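## Task

Move all three plates into the gray tray so each one rests flat on the tray's bottom and stays there without any help from the robot.

## Robot and tools

ROBOT. Two arms, left_arm and right_arm, each carrying a vacuum tool rather than fingers. The cup point is the middle of the suction cup's rim (29 mm across) when it is free, and the cup opens along the cup point's own +z axis. About 7 cm behind the rim the tool gets bulkier, sticking out up to roughly 8 cm sideways (body and camera), so watch clearance there.

FRAME. All printed poses use one scene frame: origin on the table surface midway between the arms, +x away from the robots over the table, +z up, left_arm toward +y. The arm names do not match image sides. Positions are in metres, orientation is a wxyz quaternion, velocities in m/s and rad/s. Printed positions can be slightly wrong, especially with the arm stretched far.

ROW FORMAT. Every motion command is a single list of 14 numbers covering both arms, each in [-1, 1]: left dx, dy, dz, rx, ry, rz, left suction, then right dx, dy, dz, rx, ry, rz, right suction. The first six per arm are an offset, not a pose: they describe the target relative to the cup point pose shown in the most recent result (before any result in the scene, and for any call after the first in one reply, relative to where the arm is when the command begins), expressed along the cup point's own axes. Scale: 1.0 equals 0.6 m of travel or 180 degrees; rx, ry, rz form one rotation vector. Sending all-zero offsets is not a hold: it pulls the arm back to that reference pose. The suction entry is an absolute setting: a fraction of full vacuum (about 55 kPa under ambient), with 0.05 or less meaning off. It persists, so to keep a cup as is, repeat its previous value; a 0 actively switches it off.

TOOLS.
- execute_actions: field actions holds zero or one item; optional pictures (boolean). An empty list just reports the state. An action item has rows (1 to 15 rows of 14 numbers) and steps (up to 15, default 15); each row lasts one control step of 1/30 s, and the final row repeats to fill the steps. Each row is measured from the same reference pose, not chained. A wait item has only steps (up to 300), counted from the previous result, thinking time included.
- move: target is one 14-number row as above. Each cup point travels in a straight line toward its target, both finishing together, lasting 0.5 to 10 s (cut off at 10 s if longer). speed is the path's top speed in m/s, 0.002 to 0.5, default 0.25; rotation is capped at twice that in rad/s. Paths ignore obstacles and the other arm; the real motion lags and may exceed speed near full extension. Suction values are applied at the start and not waited for. Optional stop_force (N, 9 to 40, shared by both arms, not allowed in the first 0.2 s of a scene) ends an arm's path once its wrist sensor sees that much extra resistance for 2 steps (or saturates); that arm backs up 2 steps and holds while the other continues. Pressure may briefly reach twice the value and settles within about a second; use very low speed for touches. Resistance is judged along the straight line to the target in the starting cup axes, so it is unreliable when the cup also rotates. Leave stop_force out when pulling away from something the cup presses on. A target within 1.5 mm and 0.5 degrees counts as not moving. Contacts above the sensor go unnoticed. The result adds a move: line with each arm's ending (done, off_target, moving, held, fault, contact) and limits (paced = pose was clipped; held = some steps were blocked, after which motion can suddenly speed up), plus distance to target.
- wait: seconds, 0 to 10; sends nothing new.
- zoom_image: camera cam_left_wrist or cam_right_wrist (both 504x504), region [x0, y0, x1, y1] in pixels from the top-left, at most 504 by 504.
- finished_scene: scene = current scene number. Irreversible; it reports success and gives the next task. Answering without any tool call ends everything.

MOTION BEHAVIOUR. Each control step the commanded pose is clamped to within 100 mm and 16 degrees of the measured pose, then joints follow via damped inverse kinematics, favouring position over orientation. Commands are smoothed (about 0.17 s lag), joint speed and acceleration are limited, and elbows never fully straighten. Long moves may fall short: read the returned pose and send the remainder. After an action an arm continues only to its last clamped pose.

RESULTS. Per arm: pose and velocities, Hand target (where the controller is heading), Wrist force and Wrist torque in the end-effector axes (force points from the touched surface back into the arm; offset up to about 4 N, noise up to 2.4 N, saturation near 50 N; no reading early on is normal), suction_measured and part_present. A pose unreachable line or HELD marks commands that were altered or not sent. Joint ranges (rad): shoulder pan -3.142 to 3.142, shoulder lift -6.283 to 6.283, elbow 0.000 to 3.142, wrists 1 to 3 -6.283 to 6.283.

GRIPPING. Switch suction on and press the whole rim onto a smooth flat area of the plate, away from edges or holes. No seal keeps suction_measured near 0; a good seal sits up to 0.15 below the command and may dip 0.04. part_present goes to 1 at 0.50 and back to 0 under 0.45. Under vacuum the cup shortens, so the plate hangs up to about 10 mm nearer the tool. Vacuum alone can lift a plate. To release, set the plate down on its support first, then turn suction off; the cup may still touch until it has backed off 15 mm. If the cup seals to the table, turn suction off to free it.

AVOID. Knocking anything off the table (ends the scene), arms striking or pushing each other, dropping, slamming or sliding plates. Arms are stiff: aiming even slightly into a firm surface can fault, and faster contact hits harder. A joint reaching its load limit (138 N m for shoulder pan, shoulder lift, elbow; 25.7 N m for each wrist) or 150 N of outside force freezes that arm for 10 s and drops the rest of the call. Holding loads heats motors: MOTOR HOT warns at 70 °C, and at 85 °C an OVER-TEMPERATURE FAULT brakes the arm until cooled; heat persists into the next scene. Loose objects may occasionally get nudged by disturbances.

Each tool is called after ">>>" by a JSON object that holds its "api" and its "payload".

## Session

>>> {"api": "execute_actions", "payload": {"actions": []}}

Scene clock: 0.00 s of 7200.00 s.
left_arm: end_effector_position=(+0.3575, +0.3957, +0.2285) suction_measured=0.01 part_present=0 end_effector_quat_wxyz=(+0.001, -0.169, +0.986, -0.001) end_effector_velocity=(+0.000, +0.001, +0.000) end_effector_angular_velocity=(-0.000, +0.000, +0.002) | right_arm: end_effector_position=(+0.4782, -0.3159, +0.2275) suction_measured=0.00 part_present=0 end_effector_quat_wxyz=(+0.000, +0.168, +0.986, +0.001) end_effector_velocity=(-0.000, +0.000, -0.000) end_effector_angular_velocity=(-0.000, +0.000, +0.001)
Joint positions: left_arm=[-0.316 -1.724  2.041 -1.89  -1.571 -0.841] | right_arm=[-0.314 -1.721  2.041 -1.89  -1.569  0.208]
Joint velocities: left_arm=[ 0.002 -0.    -0.    -0.    -0.    -0.   ] | right_arm=[ 0.001 -0.001  0.001  0.    -0.    -0.   ]
Motor temperatures (°C, as the motors report them): left_arm=[34 33 32 40 36 37] | right_arm=[31 33 34 44 39 41]
Wrist force (N, on the end effector, along its own x y z axes, offset not removed): no reading
Wrist torque (N m, same axes, about the end effector's origin, offset not removed): no reading
Hand target (left_arm): +0.358, +0.396, +0.229; +0.001, -0.169, +0.986, -0.001
Hand target (right_arm): +0.478, -0.316, +0.227; +0.000, +0.168, +0.986, +0.001

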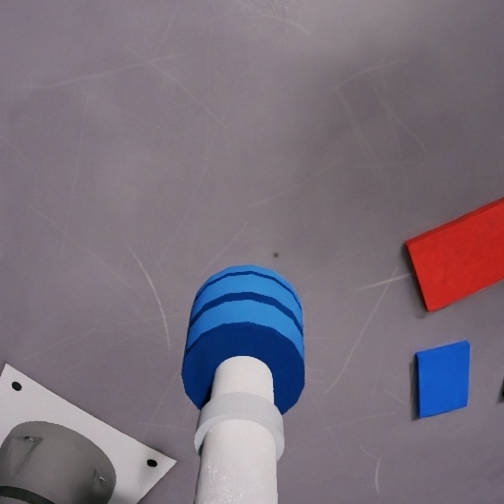

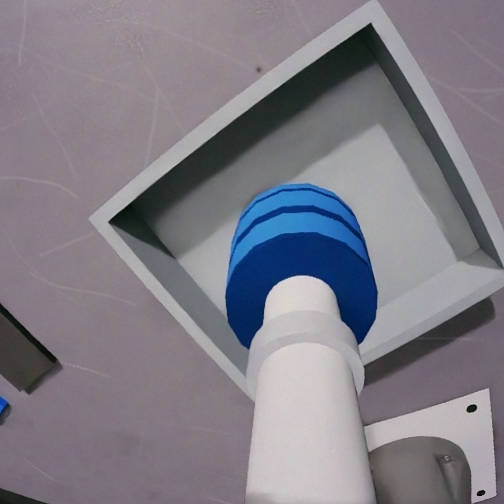

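>>> {"api": "move", "payload": {"target": [0,-0.3,-0.25,0,0,0,0,0,0,-0.25,0,0,0,0]}}

Scene clock: 6.07 s of 7200.00 s.
left_arm: end_effector_position=(+0.4168, +0.2262, +0.3785) suction_measured=0.01 part_present=0 end_effector_quat_wxyz=(+0.001, -0.169, +0.986, -0.001) end_effector_velocity=(+0.001, -0.002, +0.001) end_effector_angular_velocity=(+0.001, +0.001, -0.001) | right_arm: end_effector_position=(+0.4782, -0.3159, +0.3774) suction_measured=0.00 part_present=0 end_effector_quat_wxyz=(+0.000, +0.168, +0.986, +0.001) end_effector_velocity=(+0.000, -0.000, +0.001) end_effector_angular_velocity=(-0.001, +0.000, +0.001)
Joint positions: left_arm=[-0.541 -1.492  1.43  -1.512 -1.57  -1.066] | right_arm=[-0.314 -1.766  1.689 -1.494 -1.569  0.208]
Joint velocities: left_arm=[-0.001  0.005 -0.009  0.006 -0.    -0.001] | right_arm=[ 0.     0.001 -0.003  0.003 -0.001 -0.   ]
Motor temperatures (°C, as the motors report them): left_arm=[34 33 32 40 36 37] | right_arm=[31 33 34 44 39 41]
Wrist force (N, on the end effector, along its own x y z axes, offset not removed): left_arm=[0.0 2.3 0.5] | right_arm=[0.9 0.6 -0.5]
Wrist torque (N m, same axes, about the end effector's origin, offset not removed): left_arm=[0.11 -0.07 0.17] | right_arm=[0.01 -0.29 -0.26]
Hand target (left_arm): +0.417, +0.226, +0.379; +0.001, -0.169, +0.986, -0.001
Hand target (right_arm): +0.478, -0.316, +0.377; +0.000, +0.168, +0.986, +0.001
Off the commanded pose (left_arm): 0.000 m, 0 deg.
Off the commanded pose (right_arm): 0.000 m, 0 deg.
After step 90, 1.53 s passed at rest.
move: done

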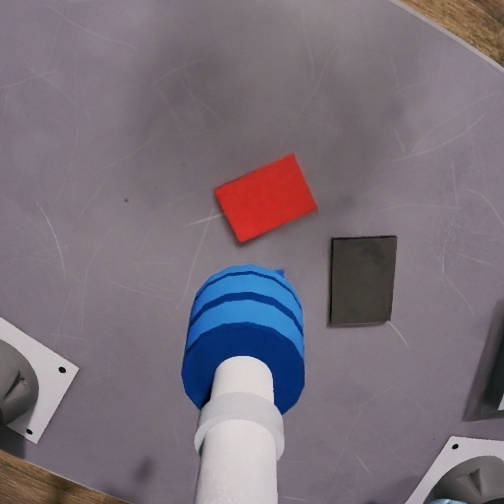

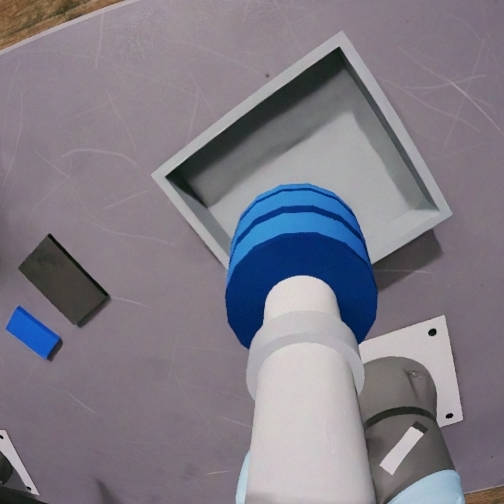

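>>> {"api": "move", "payload": {"target": [0.14,-0.04,0.45,0,0,0,0,0,-0.3,0,0,0,0,0]}}

Scene clock: 16.20 s of 7200.00 s.
left_arm: end_effector_position=(+0.3460, +0.1752, +0.1086) suction_measured=0.01 part_present=0 end_effector_quat_wxyz=(+0.001, -0.169, +0.986, -0.001) end_effector_velocity=(+0.000, -0.000, -0.002) end_effector_angular_velocity=(-0.001, -0.001, +0.001) | right_arm: end_effector_position=(+0.4186, -0.4860, +0.3775) suction_measured=0.00 part_present=0 end_effector_quat_wxyz=(+0.000, +0.168, +0.986, +0.001) end_effector_velocity=(-0.000, -0.001, -0.000) end_effector_angular_velocity=(+0.001, +0.000, +0.001)
Joint positions: left_arm=[-0.711 -1.382  2.039 -2.231 -1.57  -1.236] | right_arm=[-0.794 -1.907  1.79  -1.454 -1.569 -0.272]
Joint velocities: left_arm=[ 0.     0.003  0.002 -0.007  0.    -0.001] | right_arm=[-0.004  0.     0.     0.     0.    -0.005]
Motor temperatures (°C, as the motors report them): left_arm=[34 33 32 40 36 37] | right_arm=[31 33 34 44 39 41]
Wrist force (N, on the end effector, along its own x y z axes, offset not removed): left_arm=[1.9 0.5 -0.2] | right_arm=[0.9 -0.9 -0.1]
Wrist torque (N m, same axes, about the end effector's origin, offset not removed): left_arm=[-0.07 -0.09 0.20] | right_arm=[-0.18 -0.25 -0.15]
Hand target (left_arm): +0.346, +0.175, +0.108; +0.001, -0.169, +0.986, -0.001
Hand target (right_arm): +0.419, -0.486, +0.377; +0.000, +0.168, +0.986, +0.001
Off the commanded pose (left_arm): 0.000 m, 0 deg.
Off the commanded pose (right_arm): 0.000 m, 0 deg.
After step 90, 5.40 s passed at rest.
move: done

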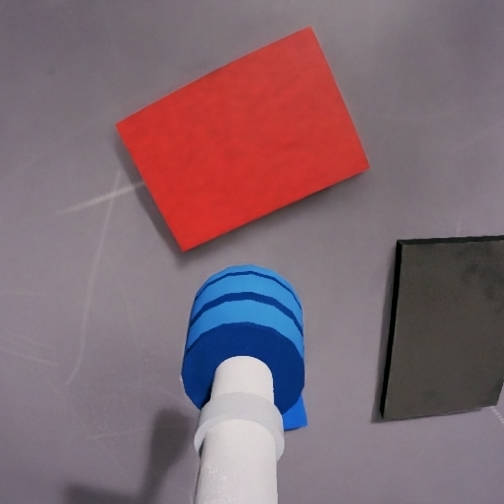

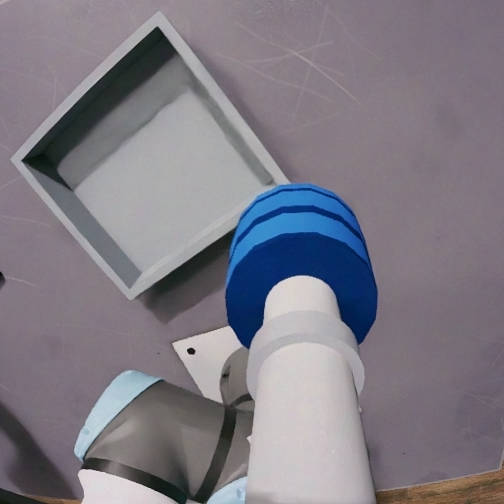

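>>> {"api": "move", "payload": {"target": [-0.06,0,0.1,0,0,0,1,0,0,0,0,0,0,0]}}

>>> {"api": "move", "payload": {"target": [0,0,0.08,0,0,0,1,0,0,0,0,0,0,0], "speed": 0.01, "stop_force": 10}}

Scene clock: 22.93 s of 7200.00 s.
left_arm: end_effector_position=(+0.3799, +0.1871, +0.0487) suction_measured=0.01 part_present=0 end_effector_quat_wxyz=(+0.001, -0.169, +0.986, -0.001) end_effector_velocity=(+0.001, +0.000, -0.001) end_effector_angular_velocity=(-0.001, +0.000, +0.001) | right_arm: end_effector_position=(+0.4186, -0.4860, +0.3775) suction_measured=0.00 part_present=0 end_effector_quat_wxyz=(+0.000, +0.168, +0.986, +0.001) end_effector_velocity=(-0.000, +0.000, +0.000) end_effector_angular_velocity=(-0.000, -0.000, +0.002)
Joint positions: left_arm=[-0.644 -1.233  2.039 -2.38  -1.57  -1.169] | right_arm=[-0.794 -1.907  1.79  -1.454 -1.569 -0.272]
Joint velocities: left_arm=[ 0.003  0.005 -0.002 -0.004 -0.001  0.002] | right_arm=[ 0.001 -0.    -0.     0.    -0.    -0.002]
Motor temperatures (°C, as the motors report them): left_arm=[34 33 32 40 36 37] | right_arm=[31 33 34 44 39 41]
Wrist force (N, on the end effector, along its own x y z axes, offset not removed): left_arm=[-1.4 0.3 0.5] | right_arm=[1.4 0.2 -1.2]
Wrist torque (N m, same axes, about the end effector's origin, offset not removed): left_arm=[0.10 0.22 0.13] | right_arm=[-0.06 -0.31 -0.12]
Hand target (left_arm): +0.380, +0.187, +0.049; +0.001, -0.169, +0.986, -0.001
Hand target (right_arm): +0.419, -0.486, +0.377; +0.000, +0.168, +0.986, +0.001
Off the commanded pose (left_arm): 0.000 m, 0 deg.
Off the commanded pose (right_arm): 0.000 m, 0 deg.
After step 90, 2.80 s passed at rest.
move: done

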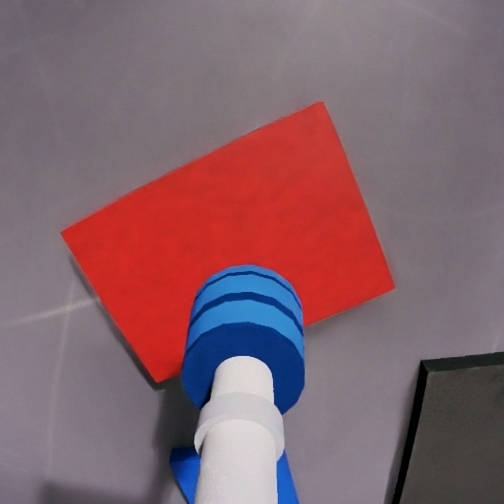

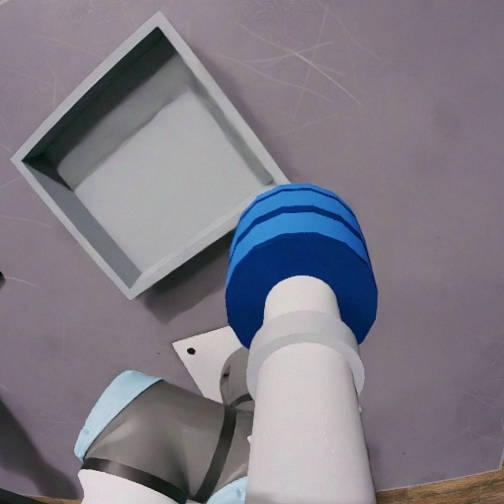

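Scene clock: 28.10 s of 7200.00 s.
left_arm: end_effector_position=(+0.3800, +0.1871, +0.0011) suction_measured=0.98 part_present=1 end_effector_quat_wxyz=(+0.001, -0.169, +0.986, -0.001) end_effector_velocity=(-0.001, +0.000, +0.001) end_effector_angular_velocity=(+0.002, +0.001, -0.000) | right_arm: end_effector_position=(+0.4186, -0.4860, +0.3775) suction_measured=0.00 part_present=0 end_effector_quat_wxyz=(+0.000, +0.168, +0.986, +0.001) end_effector_velocity=(+0.000, -0.000, -0.000) end_effector_angular_velocity=(+0.001, +0.001, +0.001)
Joint positions: left_arm=[-0.644 -1.137  2.07  -2.506 -1.57  -1.169] | right_arm=[-0.794 -1.907  1.79  -1.454 -1.569 -0.272]
Joint velocities: left_arm=[-0.001 -0.002 -0.     0.005  0.001 -0.   ] | right_arm=[-0.     0.     0.     0.     0.    -0.001]
Motor temperatures (°C, as the motors report them): left_arm=[34 33 32 40 36 37] | right_arm=[31 33 34 44 39 41]
Wrist force (N, on the end effector, along its own x y z axes, offset not removed): left_arm=[2.4 2.0 -22.7] | right_arm=[2.8 0.4 -0.1]
Wrist torque (N m, same axes, about the end effector's origin, offset not removed): left_arm=[-0.12 -0.10 0.06] | right_arm=[-0.04 -0.56 -0.21]
Hand target (left_arm): +0.380, +0.187, +0.001; +0.001, -0.169, +0.986, -0.001
Hand target (right_arm): +0.419, -0.486, +0.377; +0.000, +0.168, +0.986, +0.001
Off the commanded pose (left_arm): 0.000 m, 0 deg.
Off the commanded pose (right_arm): 0.000 m, 0 deg.
move: contact (left_arm)

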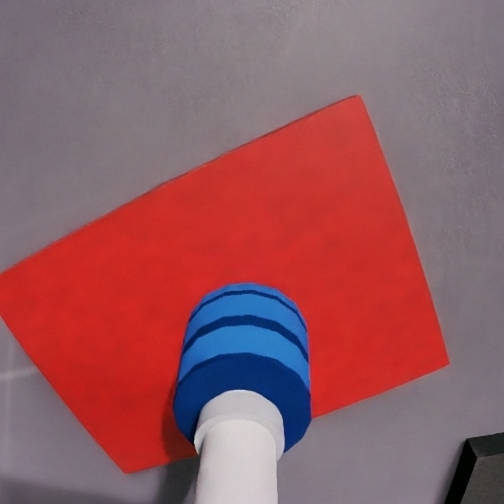

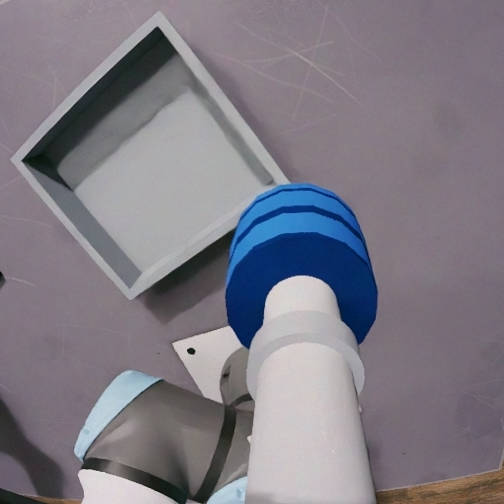

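>>> {"api": "move", "payload": {"target": [0,0,-0.3,0,0,0,1,0.3,-0.2,0,0,0,0,0]}}

>>> {"api": "move", "payload": {"target": [0.11,-0.77,0,0,0,0.14,1,0,0,0,0,0,0,0]}}

Scene clock: 37.57 s of 7200.00 s.
left_arm: end_effector_position=(+0.3798, +0.1873, +0.1812) suction_measured=1.00 part_present=1 end_effector_quat_wxyz=(+0.001, -0.169, +0.986, -0.001) end_effector_velocity=(-0.000, -0.000, +0.001) end_effector_angular_velocity=(-0.000, +0.001, -0.000) | right_arm: end_effector_position=(+0.2087, -0.5398, +0.3777) suction_measured=0.00 part_present=0 end_effector_quat_wxyz=(+0.000, +0.169, +0.986, +0.000) end_effector_velocity=(-0.002, -0.001, -0.000) end_effector_angular_velocity=(+0.002, -0.006, +0.003)
Joint positions: left_arm=[-0.644 -1.432  1.882 -2.023 -1.57  -1.169] | right_arm=[-1.629 -2.357  1.973 -1.187 -1.57  -1.106]
Joint velocities: left_arm=[-0.001 -0.001 -0.001  0.002 -0.001 -0.   ] | right_arm=[-0.019 -0.004  0.     0.005  0.006 -0.022]
Motor temperatures (°C, as the motors report them): left_arm=[34 33 32 40 36 37] | right_arm=[31 33 34 44 39 41]
Wrist force (N, on the end effector, along its own x y z axes, offset not removed): left_arm=[1.6 -2.6 4.4] | right_arm=[3.3 0.6 1.3]
Wrist torque (N m, same axes, about the end effector's origin, offset not removed): left_arm=[-0.55 -0.25 0.12] | right_arm=[-0.04 -0.55 -0.10]
Hand target (left_arm): +0.380, +0.187, +0.181; +0.001, -0.169, +0.986, -0.001
Hand target (right_arm): +0.209, -0.540, +0.378; +0.001, +0.168, +0.986, +0.000
Off the commanded pose (left_arm): 0.000 m, 0 deg.
Off the commanded pose (right_arm): 0.001 m, 0 deg.
move: done

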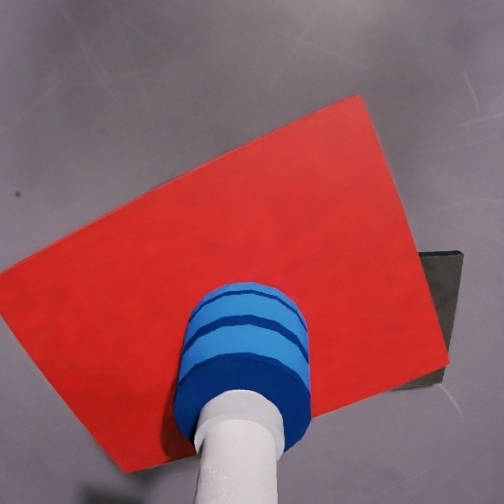

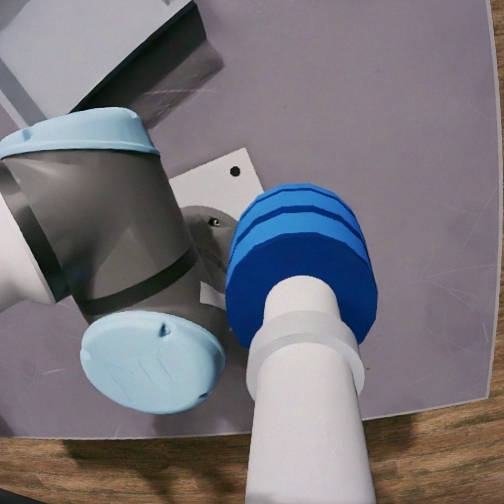

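Scene clock: 39.77 s of 7200.00 s.
left_arm: end_effector_position=(+0.4060, +0.0408, +0.1809) suction_measured=0.98 part_present=1 end_effector_quat_wxyz=(+0.002, -0.098, +0.995, -0.002) end_effector_velocity=(+0.001, +0.001, -0.000) end_effector_angular_velocity=(+0.000, -0.000, +0.001) | right_arm: end_effector_position=(+0.2087, -0.5398, +0.3777) suction_measured=0.00 part_present=0 end_effector_quat_wxyz=(+0.000, +0.169, +0.986, +0.000) end_effector_velocity=(-0.000, -0.000, -0.000) end_effector_angular_velocity=(+0.000, +0.000, +0.000)
Joint positions: left_arm=[-0.77  -1.183  1.558 -1.95  -1.57  -1.151] | right_arm=[-1.629 -2.357  1.973 -1.187 -1.57  -1.106]
Joint velocities: left_arm=[ 0.001 -0.     0.    -0.     0.    -0.   ] | right_arm=[-0.     0.     0.    -0.    -0.    -0.001]
Motor temperatures (°C, as the motors report them): left_arm=[34 33 32 40 36 37] | right_arm=[31 33 34 44 39 41]
Wrist force (N, on the end effector, along its own x y z axes, offset not removed): left_arm=[0.3 0.3 -0.9] | right_arm=[3.2 0.8 0.1]
Wrist torque (N m, same axes, about the end effector's origin, offset not removed): left_arm=[-0.20 0.10 0.11] | right_arm=[0.02 -0.55 -0.14]
Hand target (left_arm): +0.406, +0.041, +0.181; +0.002, -0.098, +0.995, -0.002
Hand target (right_arm): +0.209, -0.540, +0.378; +0.000, +0.169, +0.986, +0.000
Off the commanded pose (left_arm): 0.318 m, 17 deg; position and orientation clipped at the last step of the last action.
Off the commanded pose (right_arm): 0.000 m, 0 deg.
move: held (left_arm); limits=paced,held; held on 42 of 66 steps (left_arm), including the last (left_arm)
pose unreachable (left arm): on one or more control steps of this call this arm could not follow its commanded pose, so it was not sent that pose on those steps. On the call's last step it was still not sent that pose. It may still have moved: this result reports where it is.
cause: the commanded pose would bring a part of the arm too close to another arm (a part of this arm just beyond joint 3 (elbow) and a part of the other arm just beyond its joint 2 (shoulder lift)).

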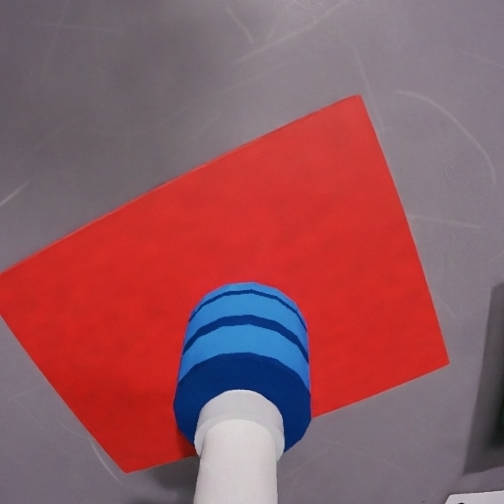

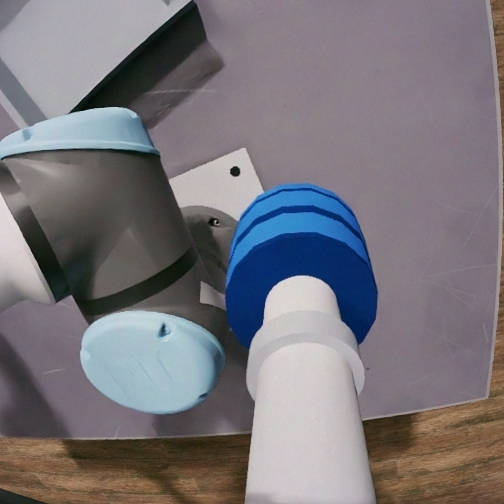

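>>> {"api": "move", "payload": {"target": [0,0,0,0,0,0,1,-0.17,-0.5,0,0,0,0,0]}}

>>> {"api": "move", "payload": {"target": [0,-0.53,-0.1,0,0,0.095,1,0,0,0,0,0,0,0]}}

Scene clock: 45.17 s of 7200.00 s.
left_arm: end_effector_position=(+0.4060, +0.0408, +0.1809) suction_measured=1.00 part_present=1 end_effector_quat_wxyz=(+0.002, -0.098, +0.995, -0.002) end_effector_velocity=(-0.001, -0.001, +0.000) end_effector_angular_velocity=(-0.000, +0.000, -0.001) | right_arm: end_effector_position=(+0.2053, -0.8566, +0.3773) suction_measured=0.00 part_present=0 end_effector_quat_wxyz=(+0.000, +0.169, +0.986, -0.000) end_effector_velocity=(-0.000, -0.002, +0.001) end_effector_angular_velocity=(-0.001, +0.000, -0.001)
Joint positions: left_arm=[-0.77  -1.183  1.558 -1.95  -1.57  -1.151] | right_arm=[-1.72  -1.63   1.572 -1.514 -1.57  -1.198]
Joint velocities: left_arm=[-0.002  0.    -0.    -0.    -0.    -0.   ] | right_arm=[-0.     0.004 -0.006  0.001 -0.     0.   ]
Motor temperatures (°C, as the motors report them): left_arm=[34 33 32 40 36 37] | right_arm=[31 33 34 44 39 41]
Wrist force (N, on the end effector, along its own x y z axes, offset not removed): left_arm=[0.9 1.7 3.1] | right_arm=[2.4 3.3 -2.3]
Wrist torque (N m, same axes, about the end effector's origin, offset not removed): left_arm=[-0.11 -0.02 -0.01] | right_arm=[0.33 -0.50 -0.25]
Hand target (left_arm): +0.406, +0.041, +0.181; +0.002, -0.098, +0.995, -0.002
Hand target (right_arm): +0.205, -0.857, +0.377; +0.000, +0.169, +0.986, -0.000
Off the commanded pose (left_arm): 0.000 m, 0 deg.
Off the commanded pose (right_arm): 0.000 m, 0 deg.
move: done

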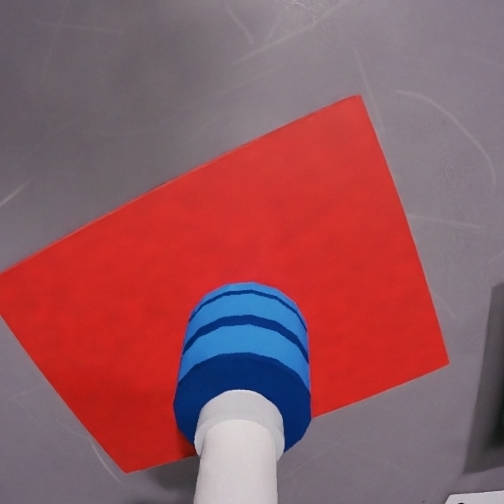

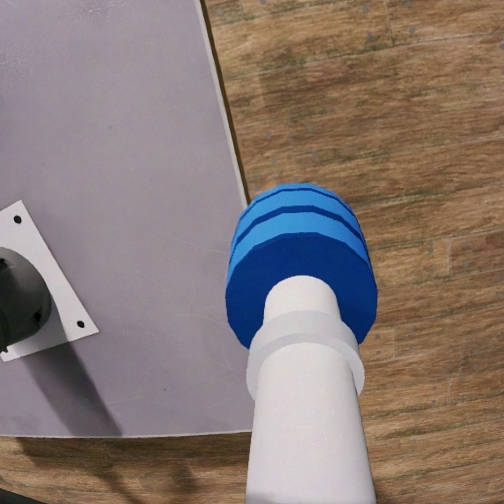

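Scene clock: 47.17 s of 7200.00 s.
left_arm: end_effector_position=(+0.4661, -0.2695, +0.2412) suction_measured=0.99 part_present=1 end_effector_quat_wxyz=(+0.056, +0.051, +0.995, -0.071) end_effector_velocity=(-0.000, -0.002, +0.000) end_effector_angular_velocity=(-0.006, -0.005, -0.002) | right_arm: end_effector_position=(+0.2053, -0.8566, +0.3773) suction_measured=0.00 part_present=0 end_effector_quat_wxyz=(+0.000, +0.169, +0.986, -0.000) end_effector_velocity=(+0.000, +0.000, +0.000) end_effector_angular_velocity=(-0.000, +0.000, -0.001)
Joint positions: left_arm=[-0.919 -0.378  0.034 -1.406 -1.545 -1.   ] | right_arm=[-1.72  -1.63   1.572 -1.514 -1.57  -1.198]
Joint velocities: left_arm=[-0.002  0.005 -0.008 -0.004  0.001  0.001] | right_arm=[ 0.    -0.     0.     0.    -0.     0.001]
Motor temperatures (°C, as the motors report them): left_arm=[34 33 32 40 36 37] | right_arm=[31 33 34 44 39 41]
Wrist force (N, on the end effector, along its own x y z axes, offset not removed): left_arm=[-3.1 -0.1 5.7] | right_arm=[3.1 0.0 -0.7]
Wrist torque (N m, same axes, about the end effector's origin, offset not removed): left_arm=[0.07 0.44 -0.06] | right_arm=[-0.04 -0.52 -0.10]
Hand target (left_arm): +0.466, -0.270, +0.241; +0.056, +0.051, +0.995, -0.072
Hand target (right_arm): +0.205, -0.857, +0.377; +0.000, +0.169, +0.986, -0.000
Off the commanded pose (left_arm): 0.002 m, 10 deg.
Off the commanded pose (right_arm): 0.000 m, 0 deg.
elbow stopped short (left arm): the move would have taken joint 3 (elbow) straighter than the controller allows; a more bent joint 3 avoids this.
move: off_target (left_arm)

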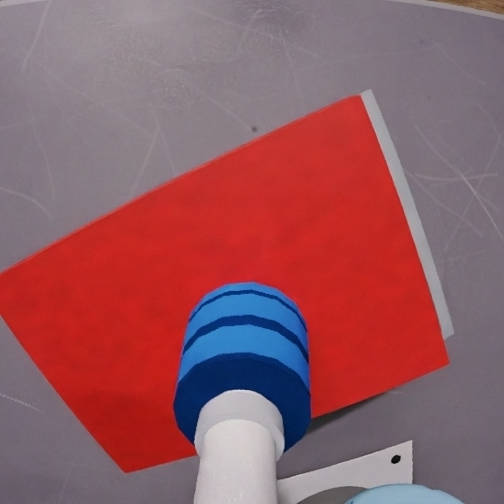

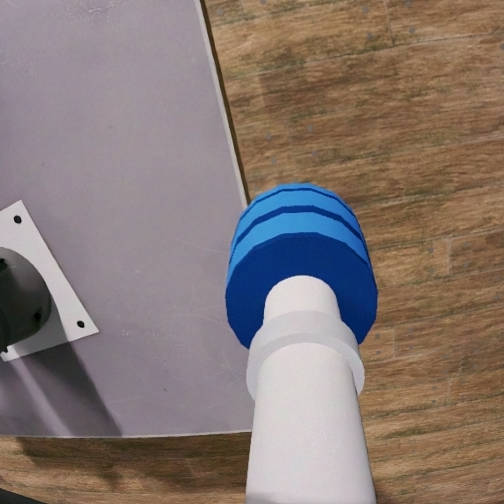

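>>> {"api": "move", "payload": {"target": [-0.1,0.5,0.15,-0.045,0.036,0,1,0,0,0,0,0,0,0], "speed": 0.15}}

Scene clock: 55.07 s of 7200.00 s.
left_arm: end_effector_position=(+0.5682, +0.0066, +0.1193) suction_measured=0.98 part_present=1 end_effector_quat_wxyz=(+0.003, +0.051, +0.999, +0.002) end_effector_velocity=(+0.000, +0.001, -0.001) end_effector_angular_velocity=(+0.000, +0.001, -0.000) | right_arm: end_effector_position=(+0.2053, -0.8566, +0.3773) suction_measured=0.00 part_present=0 end_effector_quat_wxyz=(+0.000, +0.169, +0.986, -0.000) end_effector_velocity=(+0.000, +0.000, +0.000) end_effector_angular_velocity=(+0.000, -0.000, -0.002)
Joint positions: left_arm=[-0.625 -0.788  1.078 -1.863 -1.563 -0.708] | right_arm=[-1.72  -1.63   1.572 -1.514 -1.57  -1.198]
Joint velocities: left_arm=[ 0.002 -0.     0.002 -0.001 -0.     0.002] | right_arm=[ 0.     0.    -0.     0.     0.     0.002]
Motor temperatures (°C, as the motors report them): left_arm=[34 33 32 40 36 37] | right_arm=[31 33 34 44 39 41]
Wrist force (N, on the end effector, along its own x y z axes, offset not removed): left_arm=[-3.1 0.6 1.2] | right_arm=[0.6 2.2 -0.1]
Wrist torque (N m, same axes, about the end effector's origin, offset not removed): left_arm=[0.10 0.46 -0.03] | right_arm=[0.12 -0.20 -0.32]
Hand target (left_arm): +0.568, +0.007, +0.119; +0.003, +0.051, +0.999, +0.002
Hand target (right_arm): +0.205, -0.857, +0.377; +0.000, +0.169, +0.986, -0.000
Off the commanded pose (left_arm): 0.001 m, 0 deg.
Off the commanded pose (right_arm): 0.000 m, 0 deg.
move: done

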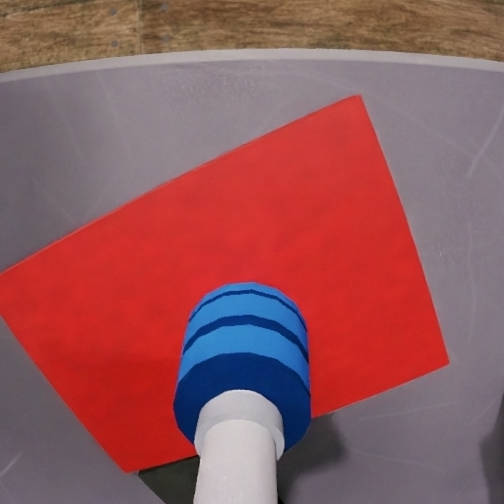

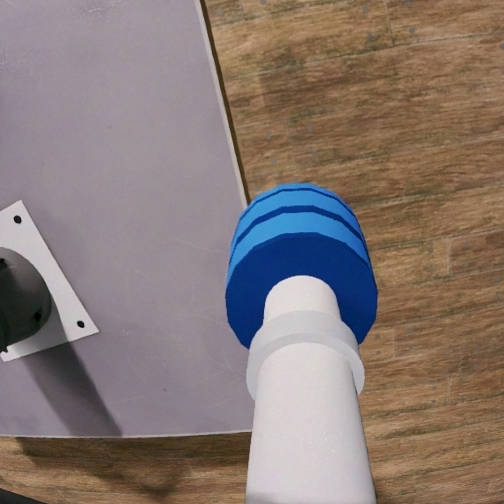

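>>> {"api": "move", "payload": {"target": [0,0,0.17,0,0,0,1,0,0,0,0,0,0,0]}}

>>> {"api": "move", "payload": {"target": [0,0,0.05,0,0,0,1,0,0,0,0,0,0,0], "speed": 0.008, "stop_force": 10}}

>>> {"api": "execute_actions", "payload": {"actions": [{"rows":[[0,0,0,0,0,0,0,0,0,0,0,0,0,0]]}], "pictures": false}}

>>> {"api": "move", "payload": {"target": [0,0,-0.1,0,0,0,0,0,0,0,0,0,0,0]}}

>>> {"api": "move", "payload": {"target": [0.4,0.9,-0.3,0,0,0,0,-0.11,1,0,0,0,-0.21,0]}}

Scene clock: 64.90 s of 7200.00 s.
left_arm: end_effector_position=(+0.5687, +0.0072, +0.0174) suction_measured=0.99 part_present=1 end_effector_quat_wxyz=(+0.003, +0.051, +0.999, +0.002) end_effector_velocity=(+0.001, +0.000, -0.002) end_effector_angular_velocity=(-0.000, -0.000, +0.001) | right_arm: end_effector_position=(+0.2053, -0.8566, +0.3773) suction_measured=0.00 part_present=0 end_effector_quat_wxyz=(+0.000, +0.169, +0.986, -0.000) end_effector_velocity=(+0.000, +0.000, -0.000) end_effector_angular_velocity=(+0.001, +0.000, +0.000)
Joint positions: left_arm=[-0.624 -0.687  1.171 -2.056 -1.563 -0.707] | right_arm=[-1.72  -1.63   1.572 -1.514 -1.57  -1.198]
Joint velocities: left_arm=[ 0.001  0.003 -0.    -0.003  0.    -0.   ] | right_arm=[ 0.001  0.001  0.    -0.    -0.     0.   ]
Motor temperatures (°C, as the motors report them): left_arm=[34 33 32 40 36 37] | right_arm=[31 33 34 44 39 41]
Wrist force (N, on the end effector, along its own x y z axes, offset not removed): left_arm=[0.5 -1.8 2.6] | right_arm=[2.3 0.2 0.5]
Wrist torque (N m, same axes, about the end effector's origin, offset not removed): left_arm=[-0.40 0.07 0.25] | right_arm=[-0.16 -0.44 -0.16]
Hand target (left_arm): +0.569, +0.007, +0.017; +0.003, +0.051, +0.999, +0.002
Hand target (right_arm): +0.205, -0.857, +0.377; +0.000, +0.169, +0.986, -0.000
Off the commanded pose (left_arm): 0.000 m, 0 deg.
Off the commanded pose (right_arm): 0.000 m, 0 deg.
move: done

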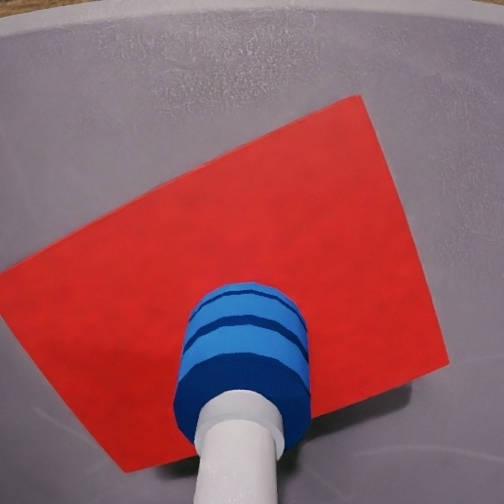

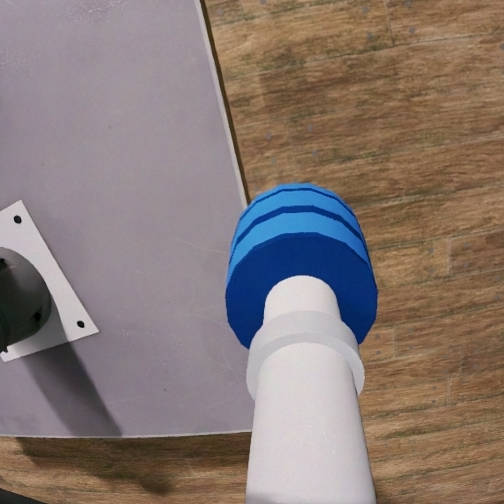

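Scene clock: 67.20 s of 7200.00 s.
left_arm: end_effector_position=(+0.5688, +0.0073, +0.0018) suction_measured=0.99 part_present=1 end_effector_quat_wxyz=(+0.003, +0.051, +0.999, +0.002) end_effector_velocity=(-0.001, +0.000, +0.001) end_effector_angular_velocity=(+0.003, +0.002, -0.001) | right_arm: end_effector_position=(+0.2053, -0.8566, +0.3773) suction_measured=0.00 part_present=0 end_effector_quat_wxyz=(+0.000, +0.169, +0.986, -0.000) end_effector_velocity=(-0.000, +0.000, +0.000) end_effector_angular_velocity=(-0.000, +0.000, +0.000)
Joint positions: left_arm=[-0.623 -0.668  1.179 -2.083 -1.563 -0.707] | right_arm=[-1.72  -1.63   1.572 -1.514 -1.57  -1.198]
Joint velocities: left_arm=[-0.001 -0.002 -0.     0.005  0.    -0.   ] | right_arm=[-0.    -0.001  0.    -0.    -0.    -0.   ]
Motor temperatures (°C, as the motors report them): left_arm=[34 33 32 40 36 37] | right_arm=[31 33 34 44 39 41]
Wrist force (N, on the end effector, along its own x y z axes, offset not removed): left_arm=[1.6 0.6 -22.7] | right_arm=[2.6 0.0 -2.5]
Wrist torque (N m, same axes, about the end effector's origin, offset not removed): left_arm=[-0.14 0.00 0.09] | right_arm=[-0.11 -0.60 -0.14]
Hand target (left_arm): +0.569, +0.007, +0.002; +0.003, +0.051, +0.999, +0.002
Hand target (right_arm): +0.205, -0.857, +0.377; +0.000, +0.169, +0.986, -0.000
Off the commanded pose (left_arm): 0.014 m, 0 deg.
Off the commanded pose (right_arm): 0.000 m, 0 deg.
move: contact (left_arm)

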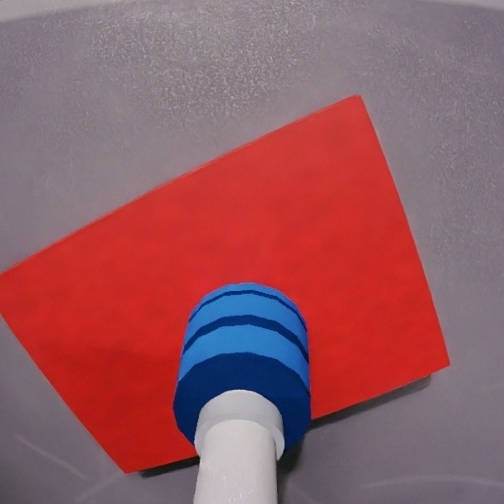

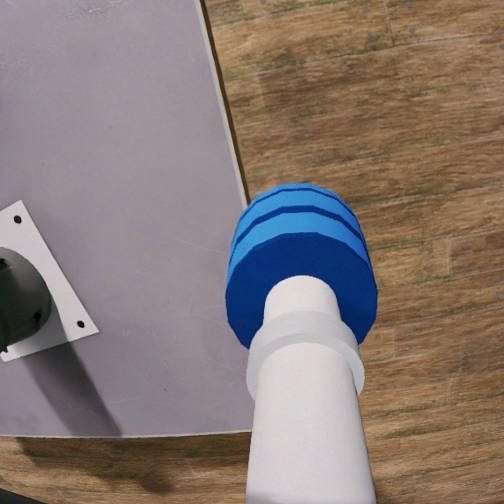

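Scene clock: 67.70 s of 7200.00 s.
left_arm: end_effector_position=(+0.5688, +0.0073, +0.0019) suction_measured=0.01 part_present=0 end_effector_quat_wxyz=(+0.003, +0.051, +0.999, +0.002) end_effector_velocity=(-0.000, -0.000, +0.000) end_effector_angular_velocity=(-0.000, -0.000, -0.000) | right_arm: end_effector_position=(+0.2053, -0.8566, +0.3773) suction_measured=0.00 part_present=0 end_effector_quat_wxyz=(+0.000, +0.169, +0.986, -0.000) end_effector_velocity=(+0.000, -0.000, -0.000) end_effector_angular_velocity=(+0.000, -0.000, +0.001)
Joint positions: left_arm=[-0.623 -0.668  1.179 -2.083 -1.563 -0.707] | right_arm=[-1.72  -1.63   1.572 -1.514 -1.57  -1.198]
Joint velocities: left_arm=[-0. -0. -0. -0. -0. -0.] | right_arm=[ 0.     0.    -0.    -0.     0.    -0.001]
Motor temperatures (°C, as the motors report them): left_arm=[34 33 32 40 36 37] | right_arm=[31 33 34 44 39 41]
Wrist force (N, on the end effector, along its own x y z axes, offset not removed): left_arm=[1.4 4.3 -26.1] | right_arm=[1.2 -0.4 -0.3]
Wrist torque (N m, same axes, about the end effector's origin, offset not removed): left_arm=[0.33 0.37 -0.02] | right_arm=[-0.07 -0.24 -0.22]
Hand target (left_arm): +0.569, +0.007, +0.002; +0.003, +0.051, +0.999, +0.002
Hand target (right_arm): +0.205, -0.857, +0.377; +0.000, +0.169, +0.986, -0.000
Off the commanded pose (left_arm): 0.000 m, 0 deg.
Off the commanded pose (right_arm): 0.000 m, 0 deg.
Steps of this call (steps 1 to 15: all 15 steps of this action). Readings (end_effector_position | what the end effector reports):
1: left_arm (+0.5688, +0.0073, +0.0019) | right_arm (+0.2053, -0.8566, +0.3773) | left_arm suction_measured=0.08 part_present=0 | right_arm suction_measured=0.00 part_present=0
2: left_arm (+0.5688, +0.0073, +0.0019) | right_arm (+0.2053, -0.8566, +0.3773) | left_arm suction_measured=0.01 part_present=0 | right_arm suction_measured=0.00 part_present=0
4: left_arm (+0.5688, +0.0073, +0.0019) | right_arm (+0.2053, -0.8566, +0.3773) | left_arm suction_measured=0.01 part_present=0 | right_arm suction_measured=0.00 part_present=0
8: left_arm (+0.5688, +0.0073, +0.0019) | right_arm (+0.2053, -0.8566, +0.3773) | left_arm suction_measured=0.01 part_present=0 | right_arm suction_measured=0.00 part_present=0
15: the state above

Scene clock: 68.83 s of 7200.00 s.
left_arm: end_effector_position=(+0.5685, +0.0070, +0.0617) suction_measured=0.01 part_present=0 end_effector_quat_wxyz=(+0.003, +0.051, +0.999, +0.002) end_effector_velocity=(+0.000, +0.000, +0.002) end_effector_angular_velocity=(-0.000, -0.000, +0.001) | right_arm: end_effector_position=(+0.2053, -0.8566, +0.3773) suction_measured=0.00 part_present=0 end_effector_quat_wxyz=(+0.000, +0.169, +0.986, -0.000) end_effector_velocity=(-0.000, +0.000, -0.000) end_effector_angular_velocity=(+0.000, +0.000, -0.000)
Joint positions: left_arm=[-0.624 -0.736  1.14  -1.976 -1.563 -0.707] | right_arm=[-1.72  -1.63   1.572 -1.514 -1.57  -1.198]
Joint velocities: left_arm=[ 0.001 -0.002 -0.002  0.004 -0.    -0.   ] | right_arm=[-0.    -0.001  0.001  0.    -0.     0.   ]
Motor temperatures (°C, as the motors report them): left_arm=[34 33 32 40 36 37] | right_arm=[31 33 34 44 39 41]
Wrist force (N, on the end effector, along its own x y z axes, offset not removed): left_arm=[-3.2 0.1 3.7] | right_arm=[3.4 -0.7 -1.1]
Wrist torque (N m, same axes, about the end effector's origin, offset not removed): left_arm=[-0.22 0.72 0.02] | right_arm=[-0.26 -0.64 -0.16]
Hand target (left_arm): +0.568, +0.007, +0.062; +0.003, +0.051, +0.999, +0.002
Hand target (right_arm): +0.205, -0.857, +0.377; +0.000, +0.169, +0.986, -0.000
Off the commanded pose (left_arm): 0.000 m, 0 deg.
Off the commanded pose (right_arm): 0.000 m, 0 deg.
move: done

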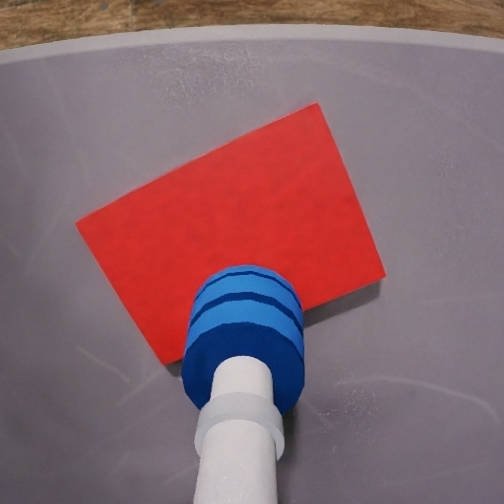

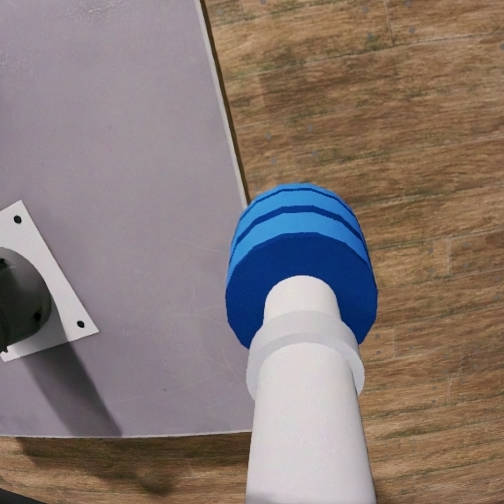

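Scene clock: 71.90 s of 7200.00 s.
left_arm: end_effector_position=(+0.3848, +0.5681, +0.2440) suction_measured=0.01 part_present=0 end_effector_quat_wxyz=(+0.003, +0.051, +0.999, +0.003) end_effector_velocity=(-0.000, +0.002, +0.001) end_effector_angular_velocity=(-0.001, +0.000, +0.000) | right_arm: end_effector_position=(+0.4670, -0.3117, +0.3771) suction_measured=0.00 part_present=0 end_effector_quat_wxyz=(+0.000, -0.160, +0.987, +0.001) end_effector_velocity=(+0.001, +0.002, +0.000) end_effector_angular_velocity=(-0.001, -0.000, -0.001)
Joint positions: left_arm=[ 0.091 -1.663  1.948 -1.862 -1.564  0.008] | right_arm=[-0.307 -1.791  1.709 -1.489 -1.57  -0.444]
Joint velocities: left_arm=[ 0.005 -0.    -0.002  0.002 -0.001  0.005] | right_arm=[ 0.005  0.003 -0.004 -0.    -0.001  0.006]
Motor temperatures (°C, as the motors report them): left_arm=[34 33 32 40 36 37] | right_arm=[31 33 34 44 39 41]
Wrist force (N, on the end effector, along its own x y z axes, offset not removed): left_arm=[-1.1 -0.8 2.1] | right_arm=[4.0 0.9 -1.6]
Wrist torque (N m, same axes, about the end effector's origin, offset not removed): left_arm=[-0.16 0.10 0.09] | right_arm=[-0.09 -0.67 -0.16]
Hand target (left_arm): +0.385, +0.568, +0.244; +0.003, +0.051, +0.999, +0.003
Hand target (right_arm): +0.467, -0.312, +0.377; -0.000, -0.160, +0.987, +0.001
Off the commanded pose (left_arm): 0.002 m, 0 deg.
Off the commanded pose (right_arm): 0.001 m, 0 deg.
move: done

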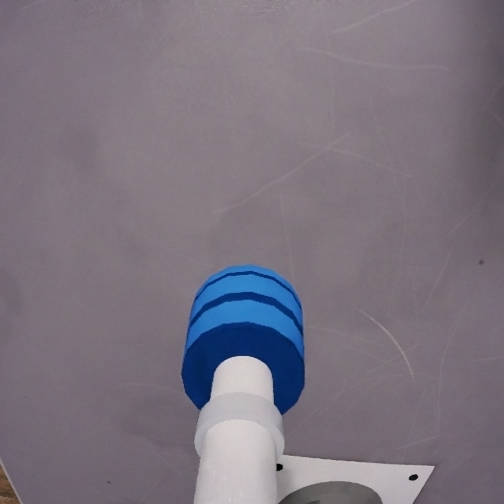

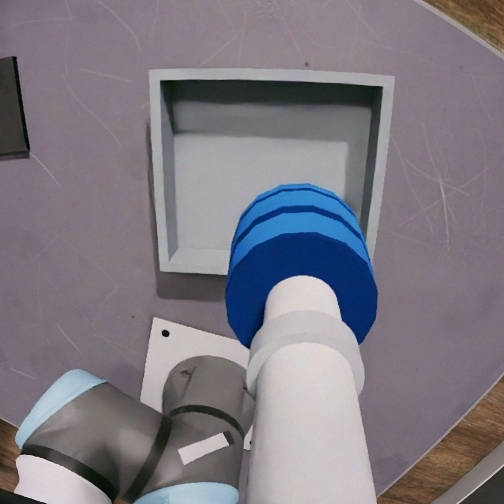

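>>> {"api": "move", "payload": {"target": [0,0,0,0,0,0,0,0,0.62,0.4,0,0,0,0]}}

Scene clock: 77.80 s of 7200.00 s.
left_arm: end_effector_position=(+0.3848, +0.5681, +0.2440) suction_measured=0.01 part_present=0 end_effector_quat_wxyz=(+0.003, +0.051, +0.999, +0.003) end_effector_velocity=(-0.000, +0.000, -0.000) end_effector_angular_velocity=(-0.001, +0.000, +0.001) | right_arm: end_effector_position=(+0.3489, +0.0415, +0.1370) suction_measured=0.00 part_present=0 end_effector_quat_wxyz=(-0.001, -0.160, +0.987, +0.001) end_effector_velocity=(-0.000, +0.002, -0.001) end_effector_angular_velocity=(+0.000, -0.001, +0.001)
Joint positions: left_arm=[ 0.091 -1.663  1.948 -1.862 -1.564  0.008] | right_arm=[ 0.539 -1.385  1.953 -2.139 -1.569  0.402]
Joint velocities: left_arm=[ 0.001 -0.     0.    -0.    -0.001  0.   ] | right_arm=[ 0.004  0.005 -0.003 -0.002 -0.     0.003]
Motor temperatures (°C, as the motors report them): left_arm=[34 33 32 40 36 37] | right_arm=[31 33 34 44 39 41]
Wrist force (N, on the end effector, along its own x y z axes, offset not removed): left_arm=[4.1 0.0 3.7] | right_arm=[2.9 0.8 -1.0]
Wrist torque (N m, same axes, about the end effector's origin, offset not removed): left_arm=[-0.19 -0.33 0.00] | right_arm=[-0.04 -0.58 -0.09]
Hand target (left_arm): +0.385, +0.568, +0.244; +0.003, +0.051, +0.999, +0.003
Hand target (right_arm): +0.349, +0.042, +0.137; -0.001, -0.160, +0.987, +0.001
Off the commanded pose (left_arm): 0.000 m, 0 deg.
Off the commanded pose (right_arm): 0.001 m, 0 deg.
After step 90, 0.53 s passed at rest.
move: done

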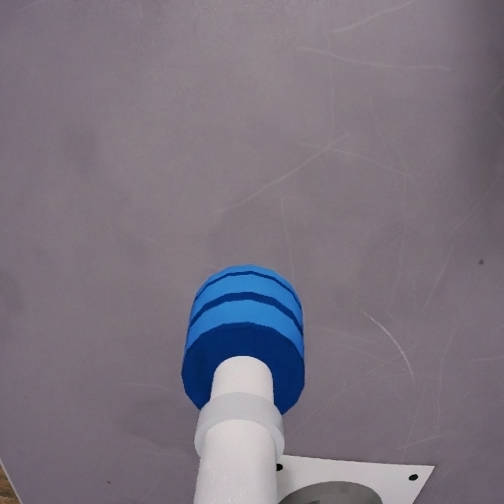

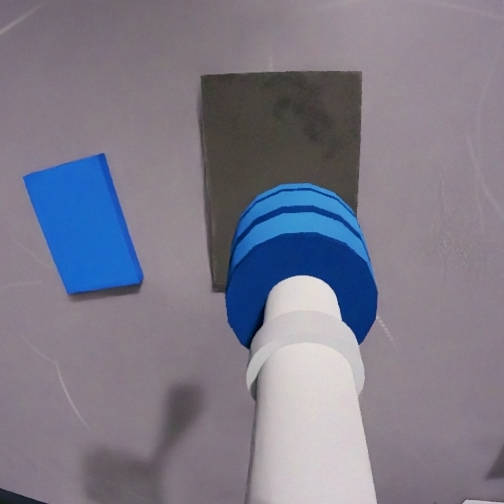

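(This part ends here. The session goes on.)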